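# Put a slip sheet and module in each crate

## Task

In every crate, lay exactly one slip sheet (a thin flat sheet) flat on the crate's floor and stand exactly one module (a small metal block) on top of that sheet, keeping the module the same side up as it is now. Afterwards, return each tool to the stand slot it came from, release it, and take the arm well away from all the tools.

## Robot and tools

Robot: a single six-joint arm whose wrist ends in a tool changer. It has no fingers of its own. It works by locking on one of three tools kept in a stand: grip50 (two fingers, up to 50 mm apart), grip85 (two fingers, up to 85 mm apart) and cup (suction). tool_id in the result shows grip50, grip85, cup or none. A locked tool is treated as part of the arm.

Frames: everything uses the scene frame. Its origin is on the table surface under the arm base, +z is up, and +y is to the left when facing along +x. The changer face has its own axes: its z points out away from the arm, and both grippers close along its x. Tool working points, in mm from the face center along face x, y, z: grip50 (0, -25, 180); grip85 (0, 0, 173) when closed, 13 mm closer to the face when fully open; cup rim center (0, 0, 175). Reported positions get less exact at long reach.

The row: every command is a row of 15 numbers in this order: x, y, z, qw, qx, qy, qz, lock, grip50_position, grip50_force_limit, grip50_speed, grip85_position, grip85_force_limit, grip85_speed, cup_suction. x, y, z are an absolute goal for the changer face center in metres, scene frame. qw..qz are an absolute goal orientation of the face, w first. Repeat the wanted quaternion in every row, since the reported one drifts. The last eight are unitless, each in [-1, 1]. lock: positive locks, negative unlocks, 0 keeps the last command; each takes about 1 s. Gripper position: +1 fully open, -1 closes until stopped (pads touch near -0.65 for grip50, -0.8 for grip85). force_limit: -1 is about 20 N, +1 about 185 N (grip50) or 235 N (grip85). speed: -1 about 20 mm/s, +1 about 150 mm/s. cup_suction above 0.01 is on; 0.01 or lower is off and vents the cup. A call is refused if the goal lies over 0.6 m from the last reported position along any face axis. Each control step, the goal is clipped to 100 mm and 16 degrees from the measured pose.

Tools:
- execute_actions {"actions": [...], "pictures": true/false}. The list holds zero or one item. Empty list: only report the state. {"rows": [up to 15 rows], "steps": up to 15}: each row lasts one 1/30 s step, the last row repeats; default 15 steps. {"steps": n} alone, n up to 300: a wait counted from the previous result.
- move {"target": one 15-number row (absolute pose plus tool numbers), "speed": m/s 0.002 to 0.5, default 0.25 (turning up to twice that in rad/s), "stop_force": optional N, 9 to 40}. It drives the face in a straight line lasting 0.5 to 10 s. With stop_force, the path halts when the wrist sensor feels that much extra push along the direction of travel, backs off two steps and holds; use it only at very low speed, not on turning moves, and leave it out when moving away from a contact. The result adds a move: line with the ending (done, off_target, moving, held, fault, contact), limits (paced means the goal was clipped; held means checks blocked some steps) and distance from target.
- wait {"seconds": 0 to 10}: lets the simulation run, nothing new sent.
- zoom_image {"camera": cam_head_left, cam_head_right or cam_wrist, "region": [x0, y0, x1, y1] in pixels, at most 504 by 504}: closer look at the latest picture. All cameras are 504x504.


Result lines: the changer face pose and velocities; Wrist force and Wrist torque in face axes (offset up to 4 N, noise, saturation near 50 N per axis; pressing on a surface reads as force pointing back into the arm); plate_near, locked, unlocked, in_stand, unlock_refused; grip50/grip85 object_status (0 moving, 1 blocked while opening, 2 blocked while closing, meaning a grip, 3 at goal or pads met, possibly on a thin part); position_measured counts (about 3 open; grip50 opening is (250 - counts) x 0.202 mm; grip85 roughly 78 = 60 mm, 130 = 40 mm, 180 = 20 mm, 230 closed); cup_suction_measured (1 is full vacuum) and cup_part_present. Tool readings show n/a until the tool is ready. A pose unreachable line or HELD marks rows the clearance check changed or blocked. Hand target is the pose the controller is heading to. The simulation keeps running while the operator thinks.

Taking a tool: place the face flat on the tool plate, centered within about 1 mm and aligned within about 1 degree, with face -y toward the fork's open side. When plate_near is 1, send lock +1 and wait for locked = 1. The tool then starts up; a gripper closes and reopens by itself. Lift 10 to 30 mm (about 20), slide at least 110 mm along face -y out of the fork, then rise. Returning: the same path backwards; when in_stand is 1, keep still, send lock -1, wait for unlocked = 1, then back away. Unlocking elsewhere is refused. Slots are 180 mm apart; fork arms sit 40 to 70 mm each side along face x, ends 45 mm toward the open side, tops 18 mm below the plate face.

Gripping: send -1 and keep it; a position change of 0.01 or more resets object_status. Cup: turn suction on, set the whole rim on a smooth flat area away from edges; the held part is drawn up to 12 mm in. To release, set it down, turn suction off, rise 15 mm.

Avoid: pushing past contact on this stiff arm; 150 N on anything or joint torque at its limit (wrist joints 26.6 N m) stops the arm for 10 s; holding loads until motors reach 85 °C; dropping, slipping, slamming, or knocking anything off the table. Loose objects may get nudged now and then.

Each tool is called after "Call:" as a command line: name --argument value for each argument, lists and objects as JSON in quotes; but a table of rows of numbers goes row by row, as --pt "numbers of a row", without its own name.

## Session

Call:
execute_actions --actions '[]'

Scene clock: 0.00 s of 9600.00 s.
end_effector_position=(+0.1320, -0.4269, +0.2152) locked=0 unlocked=1 plate_near=0 in_stand=0 unlock_refused=0 tool_id=none grip50_position_measured=n/a grip50_object_status=n/a grip85_position_measured=n/a grip85_object_status=n/a cup_suction_measured=n/a cup_part_present=n/a end_effector_quat_wxyz=(+0.239, +0.936, +0.257, -0.001) end_effector_velocity=(+0.000, +0.000, +0.000) end_effector_angular_velocity=(+0.000, -0.000, +0.000)
Joint positions: [-1.621 -1.345  2.486 -3.173 -1.422 -2.13 ]
Joint velocities: [ 0.001 -0.     0.     0.     0.     0.001]
Wrist force (N, on the end effector, along its own x y z axes, offset not removed): no reading
Wrist torque (N m, same axes, about the end effector's origin, offset not removed): no reading
Hand target: +0.132, -0.427, +0.215; +0.239, +0.936, +0.257, -0.001
camera_calibration (this result's frames):
cam_wrist: T_world_to_cam=[[0.863363, 0.487739, -0.129287, 0.12521], [0.431153, -0.579985, 0.691176, -0.39772], [0.262129, -0.652478, -0.711028, -0.1102], [0, 0, 0, 1]] pos_world=[0.0922623, -0.363644, 0.212727]

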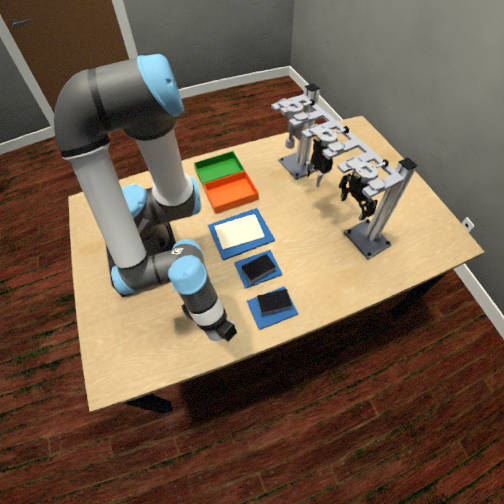

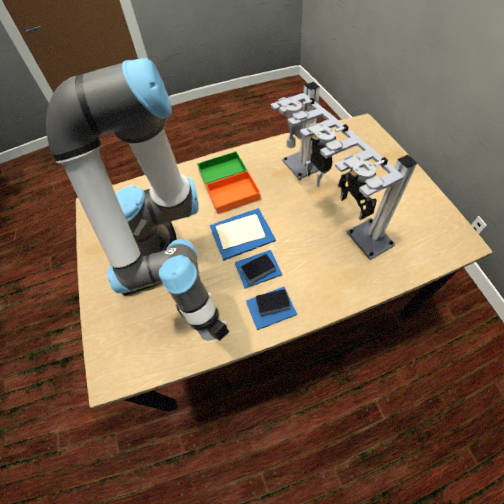

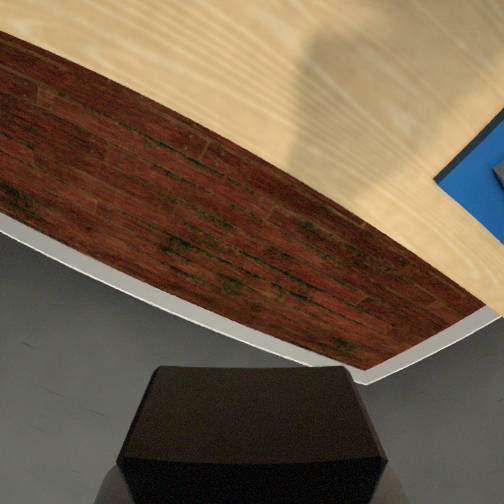

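Call:
move --target '[0.38,-0.05,0.45,0,0.7071,0.7071,0,0,1,0,0,1,0,0,-1]'

Call:
move --target '[0.595,0.152,0.43,0,0.665,0.7468,0,0,1,0,0,1,0,0,-1]'

Scene clock: 5.60 s of 9600.00 s.
end_effector_position=(+0.3798, -0.0495, +0.4501) locked=0 unlocked=1 plate_near=0 in_stand=0 unlock_refused=0 tool_id=none grip50_position_measured=n/a grip50_object_status=n/a grip85_position_measured=n/a grip85_object_status=n/a cup_suction_measured=n/a cup_part_present=n/a end_effector_quat_wxyz=(-0.001, +0.708, +0.707, +0.000) end_effector_velocity=(+0.002, +0.002, +0.001) end_effector_angular_velocity=(+0.002, +0.002, +0.004)
Joint positions: [-0.476 -1.881  2.007 -1.696 -1.57  -2.055]
Joint velocities: [ 0.007  0.005 -0.007  0.005  0.001  0.003]
Wrist force (N, on the end effector, along its own x y z axes, offset not removed): [1.9 -0.1 -1.7]
Wrist torque (N m, same axes, about the end effector's origin, offset not removed): [-0.15 -0.26 0.00]
Hand target: +0.380, -0.049, +0.450; -0.001, +0.707, +0.707, +0.000
Off the commanded pose: 0.001 m, 0 deg.
move: done
camera_calibration (this result's frames):
cam_wrist: T_world_to_cam=[[-0.00858252, 0.999963, 0.000527266, 0.0556087], [0.954051, 0.00803052, 0.299538, -0.441289], [0.299523, 0.00307383, -0.954084, 0.365836], [0, 0, 0, 1]] pos_world=[0.311913, -0.0531874, 0.481192]

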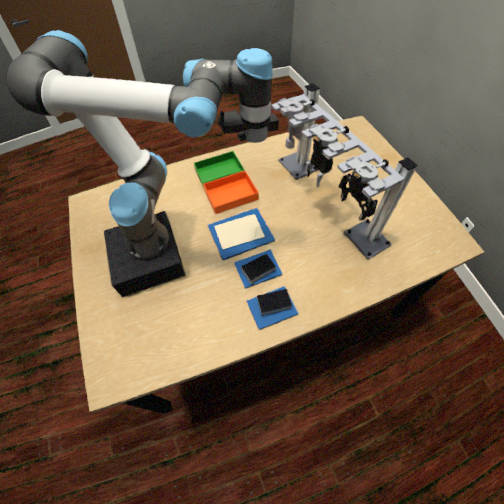

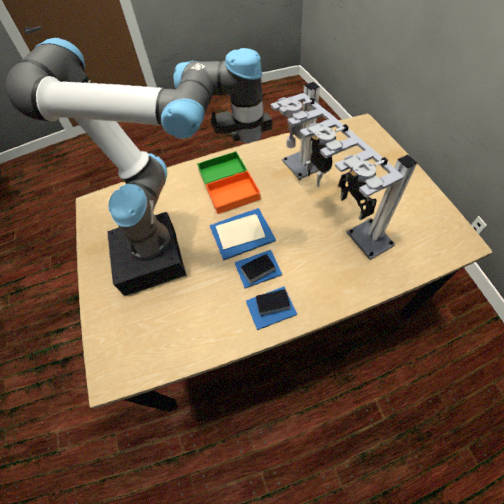

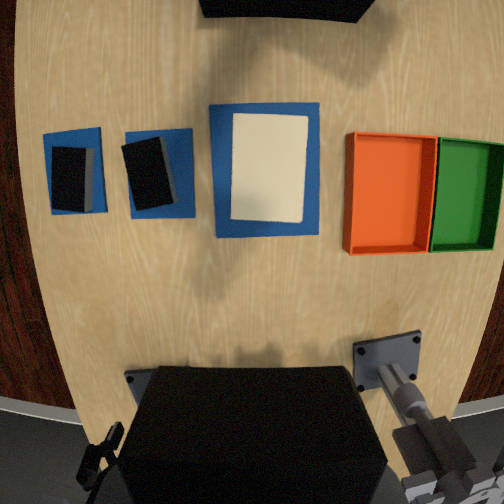

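Scene clock: 7.50 s of 9600.00 s.
end_effector_position=(+0.5947, +0.1518, +0.4301) locked=0 unlocked=1 plate_near=0 in_stand=0 unlock_refused=0 tool_id=none grip50_position_measured=n/a grip50_object_status=n/a grip85_position_measured=n/a grip85_object_status=n/a cup_suction_measured=n/a cup_part_present=n/a end_effector_quat_wxyz=(-0.000, +0.665, +0.747, -0.000) end_effector_velocity=(+0.002, +0.002, +0.000) end_effector_angular_velocity=(+0.001, -0.000, +0.001)
Joint positions: [ 0.04  -1.299  1.488 -1.76  -1.57  -1.656]
Joint velocities: [ 0.002  0.006 -0.008  0.002  0.001  0.001]
Wrist force (N, on the end effector, along its own x y z axes, offset not removed): [1.2 1.5 -2.1]
Wrist torque (N m, same axes, about the end effector's origin, offset not removed): [0.01 -0.32 0.00]
Hand target: +0.595, +0.152, +0.430; -0.000, +0.665, +0.747, -0.000
Off the commanded pose: 0.000 m, 0 deg.
move: done
camera_calibration (this result's frames):
cam_wrist: T_world_to_cam=[[-0.125352, 0.992112, -0.000286653, -0.0728786], [0.946572, 0.119685, 0.29946, -0.654388], [0.297133, 0.0372667, -0.954109, 0.277967], [0, 0, 0, 1]] pos_world=[0.527698, 0.140265, 0.461153]

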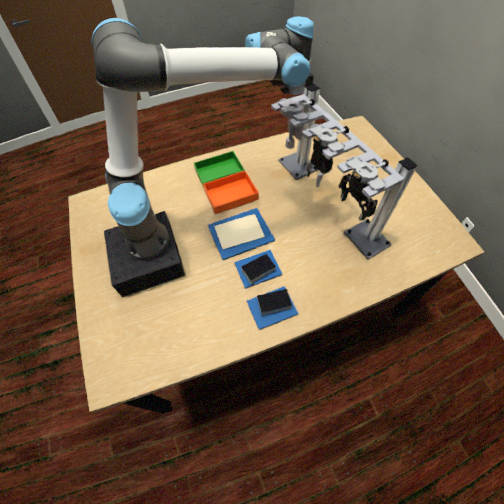

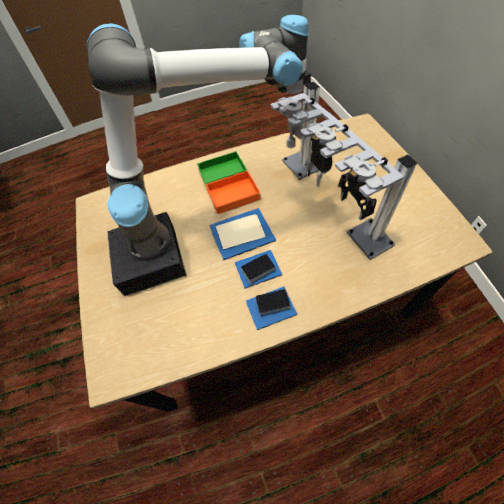

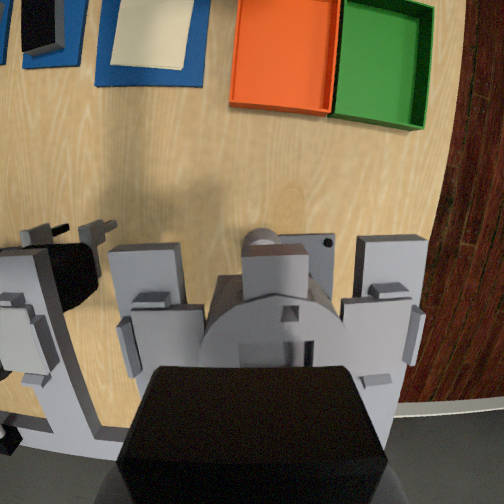

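Call:
move --target '[0.600,0.161,0.40,0,0.6455,0.7638,0,0,1,0,0,1,0,0,-1]' --speed 0.08

Call:
zoom_image --camera "cam_wrist" --region '[100, 200, 410, 400]'

Scene clock: 14.77 s of 9600.00 s.
end_effector_position=(+0.6000, +0.1609, +0.4004) locked=0 unlocked=1 plate_near=0 in_stand=0 unlock_refused=0 tool_id=none grip50_position_measured=n/a grip50_object_status=n/a grip85_position_measured=n/a grip85_object_status=n/a cup_suction_measured=n/a cup_part_present=n/a end_effector_quat_wxyz=(-0.000, +0.646, +0.764, -0.000) end_effector_velocity=(+0.001, +0.001, -0.003) end_effector_angular_velocity=(-0.000, -0.000, +0.004)
Joint positions: [ 0.055 -1.266  1.523 -1.828 -1.571 -1.692]
Joint velocities: [ 0.001  0.004  0.002 -0.007 -0.    -0.003]
Wrist force (N, on the end effector, along its own x y z axes, offset not removed): [3.3 -0.4 -0.9]
Wrist torque (N m, same axes, about the end effector's origin, offset not removed): [-0.32 -0.31 -0.07]
Hand target: +0.600, +0.161, +0.400; -0.000, +0.645, +0.764, -0.000
Off the commanded pose: 0.000 m, 0 deg.
move: done
camera_calibration (this result's frames):
cam_wrist: T_world_to_cam=[[-0.175958, 0.984397, -0.000868182, -0.0493823], [0.93903, 0.168113, 0.299935, -0.655018], [0.295401, 0.0519606, -0.953959, 0.246315], [0, 0, 0, 1]] pos_world=[0.533631, 0.14593, 0.431394]

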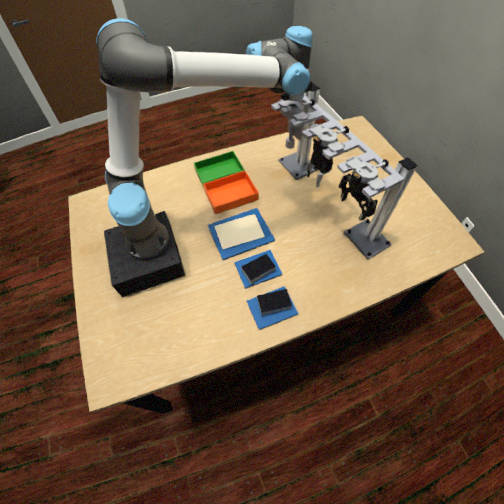

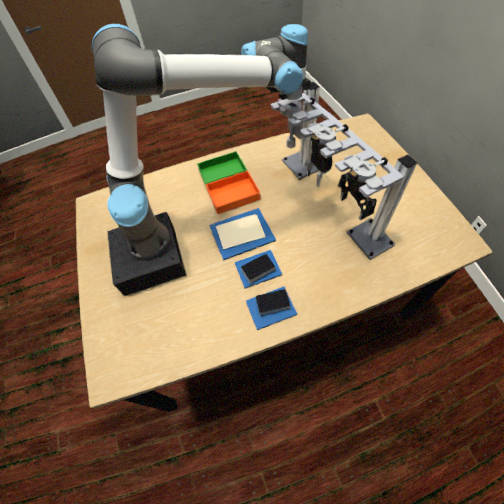

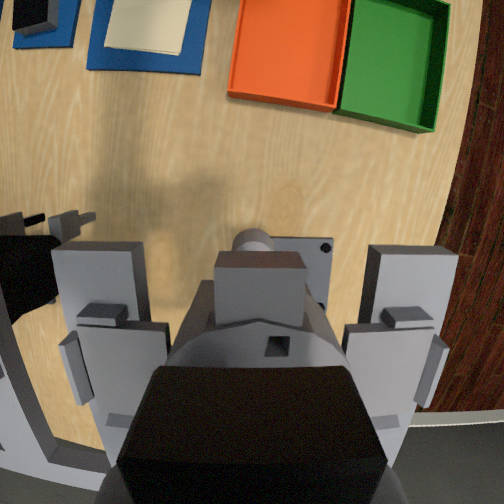

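Region (100, 200, 410, 400) of cam_wrist's 504x504 image, scaled by 1.626, with more detail than that image has; it fills the top 325 rows of this view, and the rest is white.

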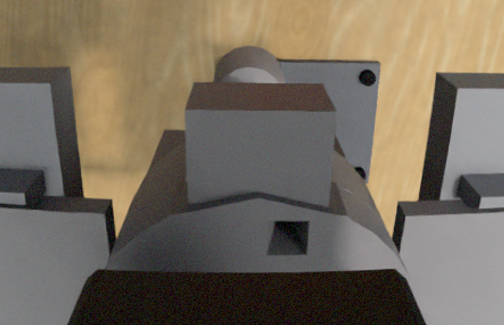

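Call:
move --target '[0.6011,0.1626,0.382,0,0.6445,0.7646,0,0,1,0,0,1,0,0,-1]' --speed 0.03

Call:
move --target '[0.6011,0.1626,0.35,0,0.6445,0.7646,0,0,1,0,0,1,0,0,-1]' --speed 0.004 --stop_force 12

Scene clock: 25.00 s of 9600.00 s.
end_effector_position=(+0.6011, +0.1626, +0.3823) locked=0 unlocked=1 plate_near=0 in_stand=0 unlock_refused=0 tool_id=none grip50_position_measured=n/a grip50_object_status=n/a grip85_position_measured=n/a grip85_object_status=n/a cup_suction_measured=n/a cup_part_present=n/a end_effector_quat_wxyz=(-0.000, +0.645, +0.765, -0.000) end_effector_velocity=(+0.001, -0.000, -0.002) end_effector_angular_velocity=(-0.001, -0.001, -0.001)
Joint positions: [ 0.058 -1.251  1.55  -1.871 -1.571 -1.692]
Joint velocities: [-0.001  0.002  0.003 -0.006 -0.001  0.   ]
Wrist force (N, on the end effector, along its own x y z axes, offset not removed): [2.8 -1.2 -1.7]
Wrist torque (N m, same axes, about the end effector's origin, offset not removed): [-0.17 -0.26 -0.15]
Hand target: +0.601, +0.163, +0.382; -0.000, +0.645, +0.765, -0.000
Off the commanded pose: 0.000 m, 0 deg.
move: done
camera_calibration (this result's frames):
cam_wrist: T_world_to_cam=[[-0.179042, 0.983841, -0.000885122, -0.0489019], [0.938486, 0.171058, 0.299971, -0.651116], [0.295276, 0.0528768, -0.953948, 0.228587], [0, 0, 0, 1]] pos_world=[0.534811, 0.147403, 0.413333]

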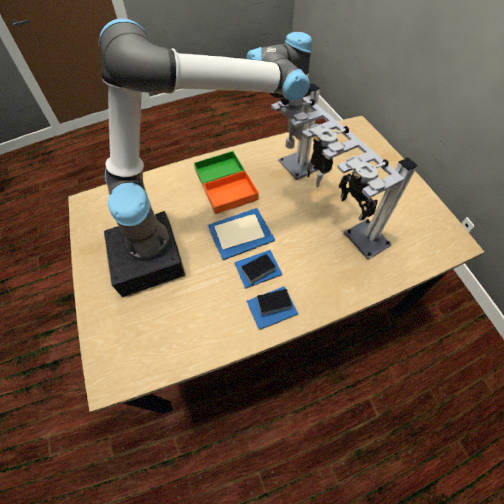

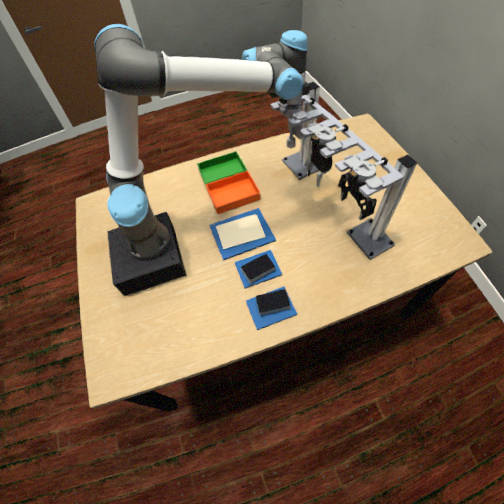

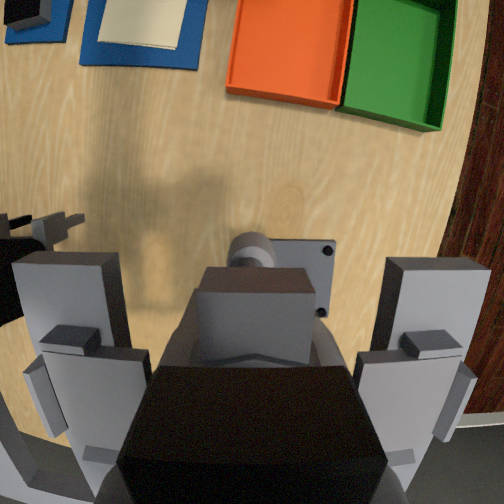

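Scene clock: 28.90 s of 9600.00 s.
end_effector_position=(+0.6011, +0.1626, +0.3680) locked=0 unlocked=1 plate_near=0 in_stand=0 unlock_refused=0 tool_id=none grip50_position_measured=n/a grip50_object_status=n/a grip85_position_measured=n/a grip85_object_status=n/a cup_suction_measured=n/a cup_part_present=n/a end_effector_quat_wxyz=(-0.000, +0.645, +0.765, -0.000) end_effector_velocity=(-0.001, +0.001, +0.001) end_effector_angular_velocity=(-0.000, +0.003, +0.001)
Joint positions: [ 0.058 -1.24   1.574 -1.905 -1.571 -1.692]
Joint velocities: [ 0.001 -0.001 -0.002  0.006 -0.    -0.   ]
Wrist force (N, on the end effector, along its own x y z axes, offset not removed): [0.8 2.1 -2.0]
Wrist torque (N m, same axes, about the end effector's origin, offset not removed): [-0.22 -0.25 -0.02]
Hand target: +0.601, +0.163, +0.368; +0.000, +0.645, +0.765, +0.000
Off the commanded pose: 0.018 m, 0 deg.
move: contact
camera_calibration (this result's frames):
cam_wrist: T_world_to_cam=[[-0.179064, 0.983837, -0.000854245, -0.0489254], [0.938559, 0.171083, 0.299729, -0.646793], [0.295031, 0.0528689, -0.954024, 0.215145], [0, 0, 0, 1]] pos_world=[0.534818, 0.147416, 0.399074]

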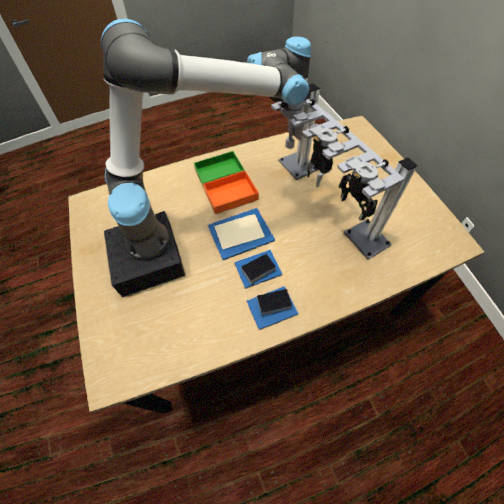

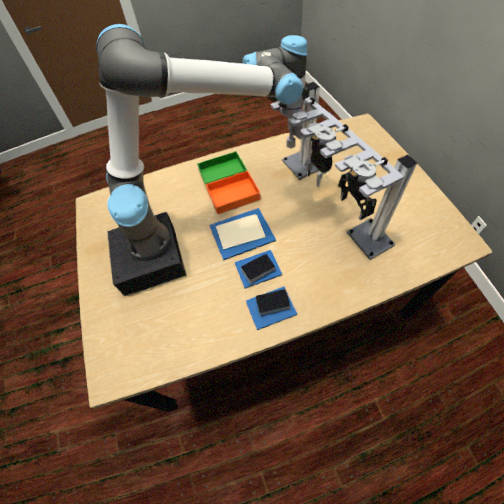

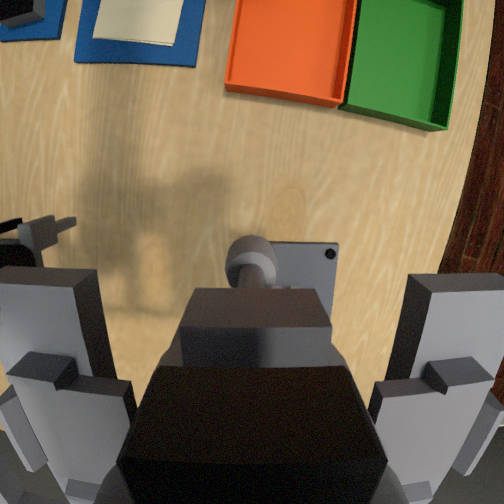

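Call:
move --target '[0.6011,0.1626,0.355,0,0.6445,0.7646,0,0,1,0,0,1,0,0,-1]' --speed 0.002 --stop_force 25

Scene clock: 35.70 s of 9600.00 s.
end_effector_position=(+0.6012, +0.1626, +0.3632) locked=0 unlocked=1 plate_near=0 in_stand=1 unlock_refused=0 tool_id=none grip50_position_measured=n/a grip50_object_status=n/a grip85_position_measured=n/a grip85_object_status=n/a cup_suction_measured=n/a cup_part_present=n/a end_effector_quat_wxyz=(+0.000, +0.645, +0.765, +0.000) end_effector_velocity=(-0.000, +0.000, +0.000) end_effector_angular_velocity=(+0.000, +0.001, +0.000)
Joint positions: [ 0.058 -1.236  1.582 -1.917 -1.571 -1.692]
Joint velocities: [ 0.    -0.    -0.     0.001  0.    -0.   ]
Wrist force (N, on the end effector, along its own x y z axes, offset not removed): [13.7 40.3 -27.8]
Wrist torque (N m, same axes, about the end effector's origin, offset not removed): [-0.22 -0.08 0.37]
Hand target: +0.601, +0.163, +0.363; +0.000, +0.645, +0.765, +0.000
Off the commanded pose: 0.008 m, 0 deg.
move: contact
camera_calibration (this result's frames):
cam_wrist: T_world_to_cam=[[-0.179063, 0.983837, -0.000896789, -0.0489105], [0.938361, 0.17106, 0.300362, -0.645535], [0.295661, 0.0529424, -0.953825, 0.210051], [0, 0, 0, 1]] pos_world=[0.534882, 0.147425, 0.394203]

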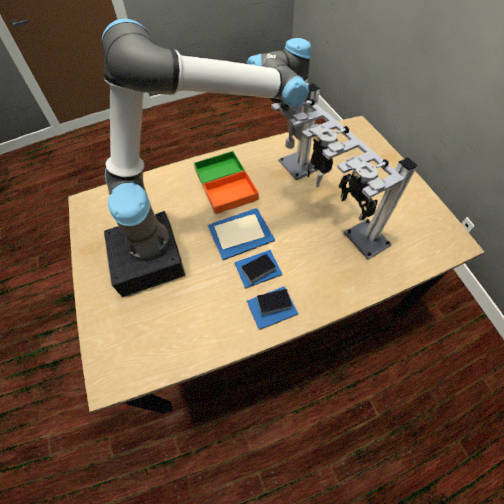

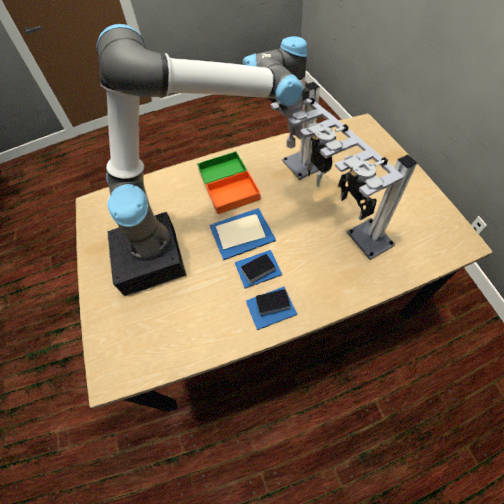

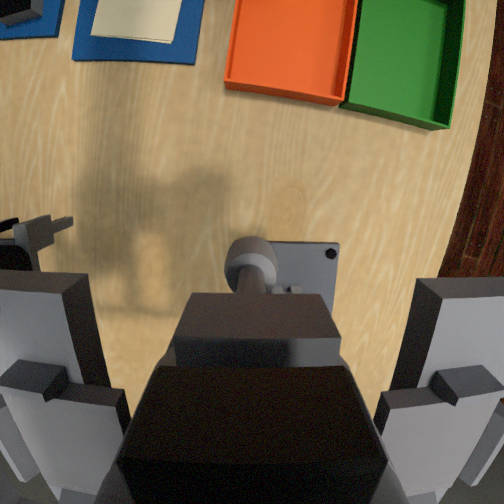

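Move +1.3 mm y, +0.4 mm x; yaw slightly lower.

Call:
move --target '[0.6023,0.1632,0.3635,0,0.6455,0.7638,0,0,1,0,0,1,0,0,-1]' --speed 0.003

Call:
move --target '[0.6023,0.1632,0.357,0,0.6455,0.7638,0,0,1,0,0,1,0,0,-1]' --speed 0.002 --stop_force 15

Scene clock: 42.33 s of 9600.00 s.
end_effector_position=(+0.6022, +0.1631, +0.3634) locked=0 unlocked=1 plate_near=0 in_stand=1 unlock_refused=0 tool_id=none grip50_position_measured=n/a grip50_object_status=n/a grip85_position_measured=n/a grip85_object_status=n/a cup_suction_measured=n/a cup_part_present=n/a end_effector_quat_wxyz=(-0.000, +0.645, +0.764, -0.000) end_effector_velocity=(+0.001, +0.000, +0.001) end_effector_angular_velocity=(+0.000, -0.001, -0.002)
Joint positions: [ 0.059 -1.234  1.578 -1.915 -1.571 -1.689]
Joint velocities: [ 0.     0.001 -0.003  0.001  0.     0.002]
Wrist force (N, on the end effector, along its own x y z axes, offset not removed): [1.0 -0.8 -0.3]
Wrist torque (N m, same axes, about the end effector's origin, offset not removed): [-0.24 -0.17 -0.09]
Hand target: +0.602, +0.163, +0.364; -0.000, +0.645, +0.764, +0.000
Off the commanded pose: 0.000 m, 0 deg.
move: done
camera_calibration (this result's frames):
cam_wrist: T_world_to_cam=[[-0.176713, 0.984262, -0.00094872, -0.0507321], [0.938906, 0.168859, 0.299903, -0.646452], [0.295343, 0.052106, -0.953969, 0.210341], [0, 0, 0, 1]] pos_world=[0.53587, 0.148133, 0.394484]

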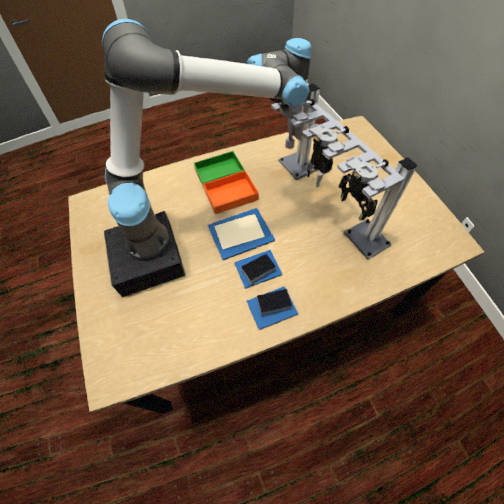

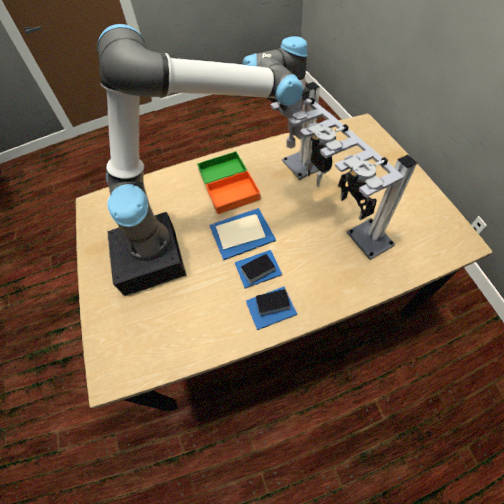

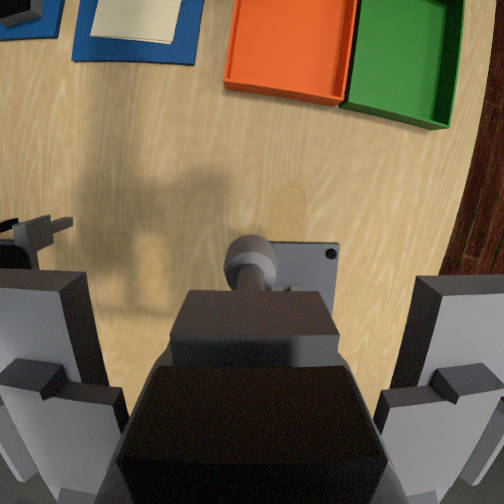

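Scene clock: 43.67 s of 9600.00 s.
end_effector_position=(+0.6023, +0.1632, +0.3616) locked=0 unlocked=1 plate_near=1 in_stand=1 unlock_refused=0 tool_id=none grip50_position_measured=n/a grip50_object_status=n/a grip85_position_measured=n/a grip85_object_status=n/a cup_suction_measured=n/a cup_part_present=n/a end_effector_quat_wxyz=(+0.000, +0.645, +0.764, +0.000) end_effector_velocity=(-0.000, -0.000, +0.000) end_effector_angular_velocity=(+0.000, +0.001, +0.000)
Joint positions: [ 0.059 -1.232  1.581 -1.92  -1.571 -1.689]
Joint velocities: [-0.    -0.001  0.     0.001  0.    -0.001]
Wrist force (N, on the end effector, along its own x y z axes, offset not removed): [3.0 8.0 -23.7]
Wrist torque (N m, same axes, about the end effector's origin, offset not removed): [-0.10 -0.05 0.72]
Hand target: +0.602, +0.163, +0.362; +0.000, +0.645, +0.764, +0.000
Off the commanded pose: 0.005 m, 0 deg.
move: contact
camera_calibration (this result's frames):
cam_wrist: T_world_to_cam=[[-0.176673, 0.984269, -0.000972634, -0.050752], [0.938793, 0.168807, 0.300287, -0.646049], [0.295727, 0.0521395, -0.953849, 0.20826], [0, 0, 0, 1]] pos_world=[0.535951, 0.148153, 0.392599]

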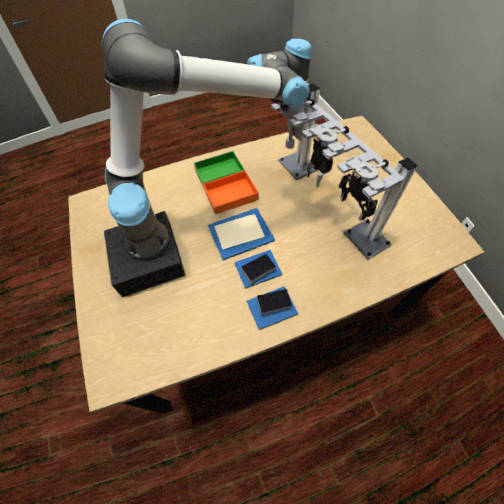

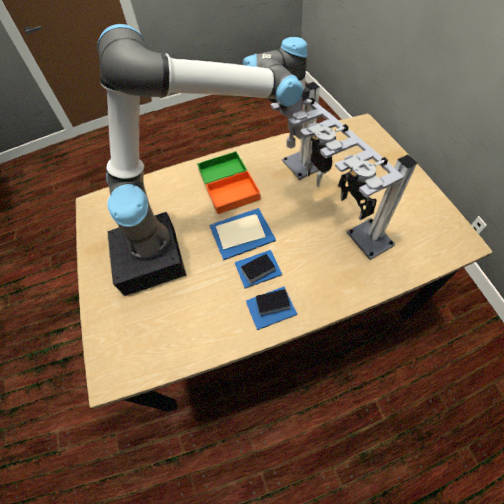

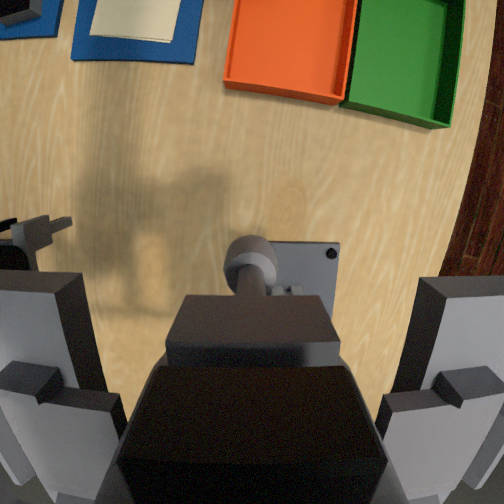

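Call:
execute_actions --actions '[]'

Call:
move --target '[0.6025,0.1633,0.362,0,0.648,0.7616,0,1,1,0,0,1,0,0,-1]' --speed 0.002

Call:
wait --seconds 0.7

Scene clock: 61.40 s of 9600.00 s.
end_effector_position=(+0.6023, +0.1632, +0.3617) locked=0 unlocked=1 plate_near=1 in_stand=1 unlock_refused=0 tool_id=none grip50_position_measured=n/a grip50_object_status=n/a grip85_position_measured=n/a grip85_object_status=n/a cup_suction_measured=n/a cup_part_present=n/a end_effector_quat_wxyz=(+0.000, +0.645, +0.764, +0.000) end_effector_velocity=(+0.000, -0.000, +0.000) end_effector_angular_velocity=(+0.000, -0.001, -0.000)
Joint positions: [ 0.059 -1.232  1.581 -1.92  -1.571 -1.689]
Joint velocities: [-0. -0. -0. -0.  0. -0.]
Wrist force (N, on the end effector, along its own x y z axes, offset not removed): [3.5 18.0 -10.2]
Wrist torque (N m, same axes, about the end effector's origin, offset not removed): [-0.35 -0.15 0.87]
Hand target: +0.602, +0.163, +0.362; +0.000, +0.645, +0.764, +0.000
Off the commanded pose: 0.005 m, 0 deg.
Steps of this call (steps 1 to 532: nothing new was sent). Readings (end_effector_position | what the end effector reports):
1: (+0.6023, +0.1632, +0.3616) | locked=0 unlocked=1 plate_near=1 in_stand=1 unlock_refused=0 tool_id=none grip50_position_measured=n/a grip50_object_status=n/a grip85_position_measured=n/a grip85_object_status=n/a cup_suction_measured=n/a cup_part_present=n/a
2: (+0.6023, +0.1632, +0.3616) | locked=0 unlocked=1 plate_near=1 in_stand=1 unlock_refused=0 tool_id=none grip50_position_measured=n/a grip50_object_status=n/a grip85_position_measured=n/a grip85_object_status=n/a cup_suction_measured=n/a cup_part_present=n/a
4: (+0.6023, +0.1632, +0.3616) | locked=0 unlocked=1 plate_near=1 in_stand=1 unlock_refused=0 tool_id=none grip50_position_measured=n/a grip50_object_status=n/a grip85_position_measured=n/a grip85_object_status=n/a cup_suction_measured=n/a cup_part_present=n/a
8: (+0.6023, +0.1632, +0.3616) | locked=0 unlocked=1 plate_near=1 in_stand=1 unlock_refused=0 tool_id=none grip50_position_measured=n/a grip50_object_status=n/a grip85_position_measured=n/a grip85_object_status=n/a cup_suction_measured=n/a cup_part_present=n/a
532: the state above
camera_calibration (this result's frames):
cam_wrist: T_world_to_cam=[[-0.176678, 0.984268, -0.000964164, -0.0507536], [0.938812, 0.168813, 0.300224, -0.646071], [0.295664, 0.0521379, -0.953868, 0.208457], [0, 0, 0, 1]] pos_world=[0.535939, 0.148152, 0.392757]

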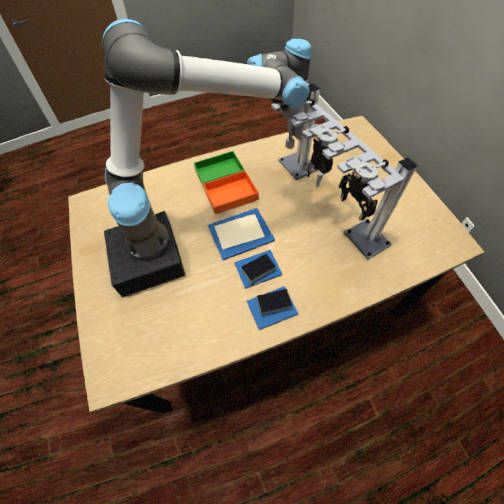

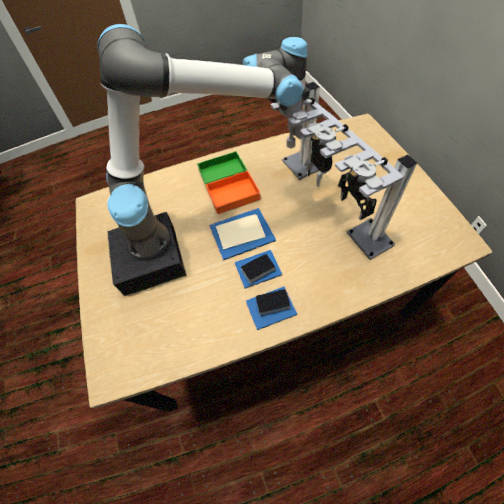

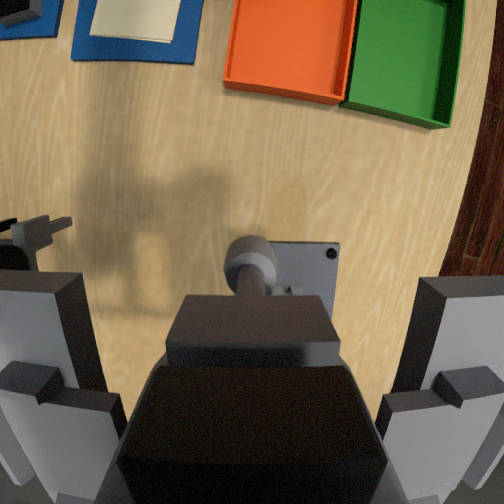

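Scene clock: 63.30 s of 9600.00 s.
end_effector_position=(+0.6025, +0.1633, +0.3620) locked=1 unlocked=0 plate_near=1 in_stand=1 unlock_refused=0 tool_id=cup grip50_position_measured=n/a grip50_object_status=n/a grip85_position_measured=n/a grip85_object_status=n/a cup_suction_measured=0.00 cup_part_present=0 end_effector_quat_wxyz=(-0.000, +0.648, +0.762, -0.000) end_effector_velocity=(+0.000, +0.001, +0.000) end_effector_angular_velocity=(-0.001, -0.001, -0.000)
Joint positions: [ 0.059 -1.232  1.579 -1.918 -1.571 -1.682]
Joint velocities: [ 0.001  0.    -0.001 -0.    -0.001  0.001]
Wrist force (N, on the end effector, along its own x y z axes, offset not removed): [1.9 -0.3 -2.6]
Wrist torque (N m, same axes, about the end effector's origin, offset not removed): [-0.24 -0.22 -0.05]
Hand target: +0.602, +0.163, +0.362; -0.000, +0.648, +0.762, -0.000
Off the commanded pose: 0.000 m, 0 deg.
move: done
camera_calibration (this result's frames):
cam_wrist: T_world_to_cam=[[-0.170131, 0.985421, -0.000889375, -0.0550098], [0.93999, 0.162558, 0.299991, -0.645972], [0.295762, 0.0502017, -0.953942, 0.208911], [0, 0, 0, 1]] pos_world=[0.53606, 0.148728, 0.393026]

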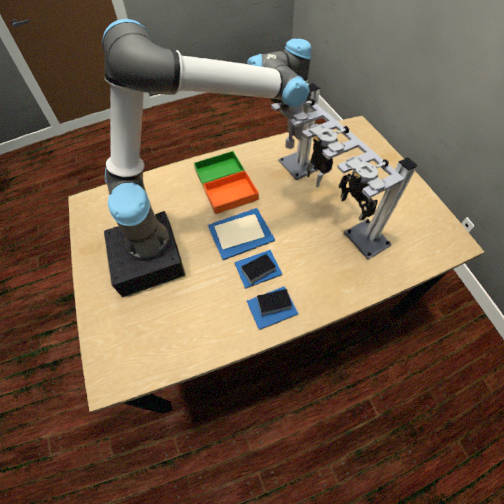

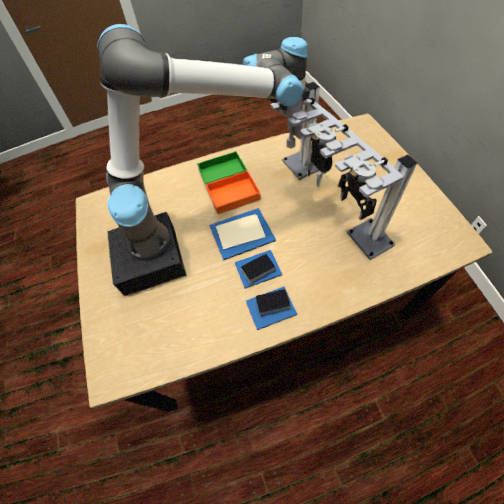

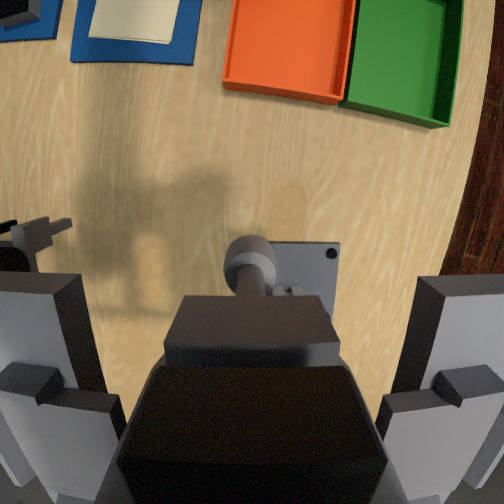

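Scene clock: 64.00 s of 9600.00 s.
end_effector_position=(+0.6025, +0.1633, +0.3620) locked=1 unlocked=0 plate_near=1 in_stand=1 unlock_refused=0 tool_id=cup grip50_position_measured=n/a grip50_object_status=n/a grip85_position_measured=n/a grip85_object_status=n/a cup_suction_measured=0.00 cup_part_present=0 end_effector_quat_wxyz=(-0.000, +0.648, +0.762, -0.000) end_effector_velocity=(+0.000, -0.000, -0.001) end_effector_angular_velocity=(-0.000, +0.001, -0.000)
Joint positions: [ 0.059 -1.232  1.579 -1.918 -1.571 -1.682]
Joint velocities: [-0.     0.002 -0.001  0.    -0.     0.   ]
Wrist force (N, on the end effector, along its own x y z axes, offset not removed): [2.2 -1.9 -1.0]
Wrist torque (N m, same axes, about the end effector's origin, offset not removed): [-0.35 -0.28 -0.03]
Hand target: +0.602, +0.163, +0.362; -0.000, +0.648, +0.762, -0.000
Off the commanded pose: 0.000 m, 0 deg.
Steps of this call (steps 1 to 21: nothing new was sent). Readings (end_effector_position | what the end effector reports):
1: (+0.6025, +0.1633, +0.3620) | locked=1 unlocked=0 plate_near=1 in_stand=1 unlock_refused=0 tool_id=cup grip50_position_measured=n/a grip50_object_status=n/a grip85_position_measured=n/a grip85_object_status=n/a cup_suction_measured=0.00 cup_part_present=0
2: (+0.6025, +0.1633, +0.3620) | locked=1 unlocked=0 plate_near=1 in_stand=1 unlock_refused=0 tool_id=cup grip50_position_measured=n/a grip50_object_status=n/a grip85_position_measured=n/a grip85_object_status=n/a cup_suction_measured=0.00 cup_part_present=0
4: (+0.6025, +0.1633, +0.3620) | locked=1 unlocked=0 plate_near=1 in_stand=1 unlock_refused=0 tool_id=cup grip50_position_measured=n/a grip50_object_status=n/a grip85_position_measured=n/a grip85_object_status=n/a cup_suction_measured=0.00 cup_part_present=0
8: (+0.6025, +0.1633, +0.3620) | locked=1 unlocked=0 plate_near=1 in_stand=1 unlock_refused=0 tool_id=cup grip50_position_measured=n/a grip50_object_status=n/a grip85_position_measured=n/a grip85_object_status=n/a cup_suction_measured=0.00 cup_part_present=0
21: the state above
camera_calibration (this result's frames):
cam_wrist: T_world_to_cam=[[-0.170005, 0.985443, -0.000888404, -0.0550903], [0.940009, 0.162437, 0.299996, -0.645975], [0.295773, 0.0501656, -0.95394, 0.208917], [0, 0, 0, 1]] pos_world=[0.536065, 0.148738, 0.393035]

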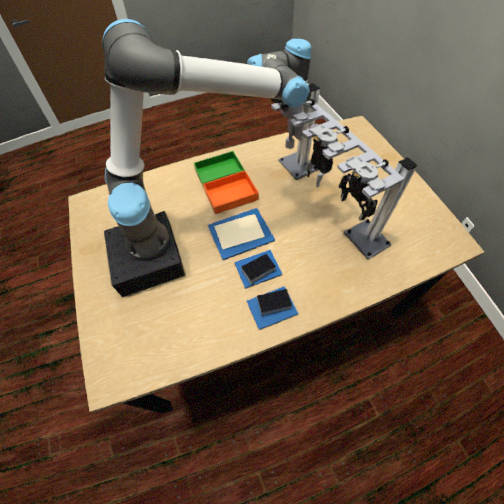

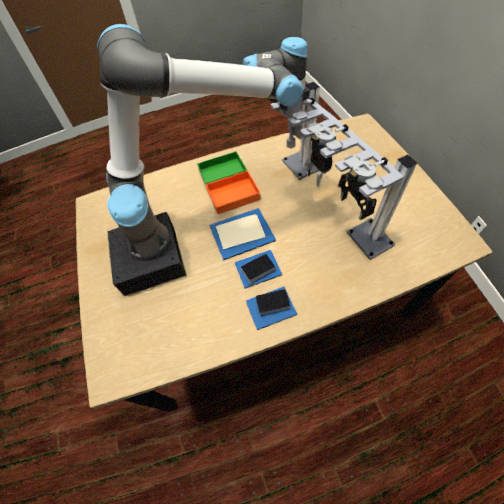

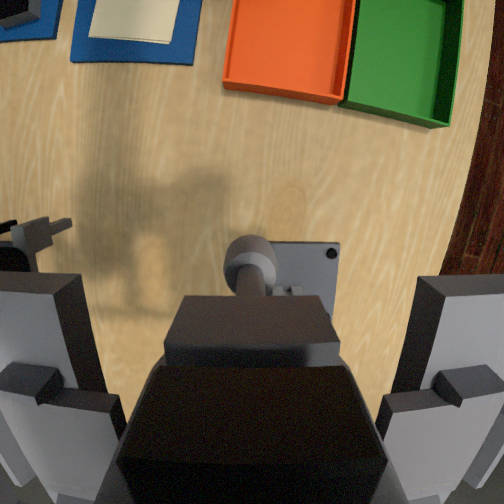

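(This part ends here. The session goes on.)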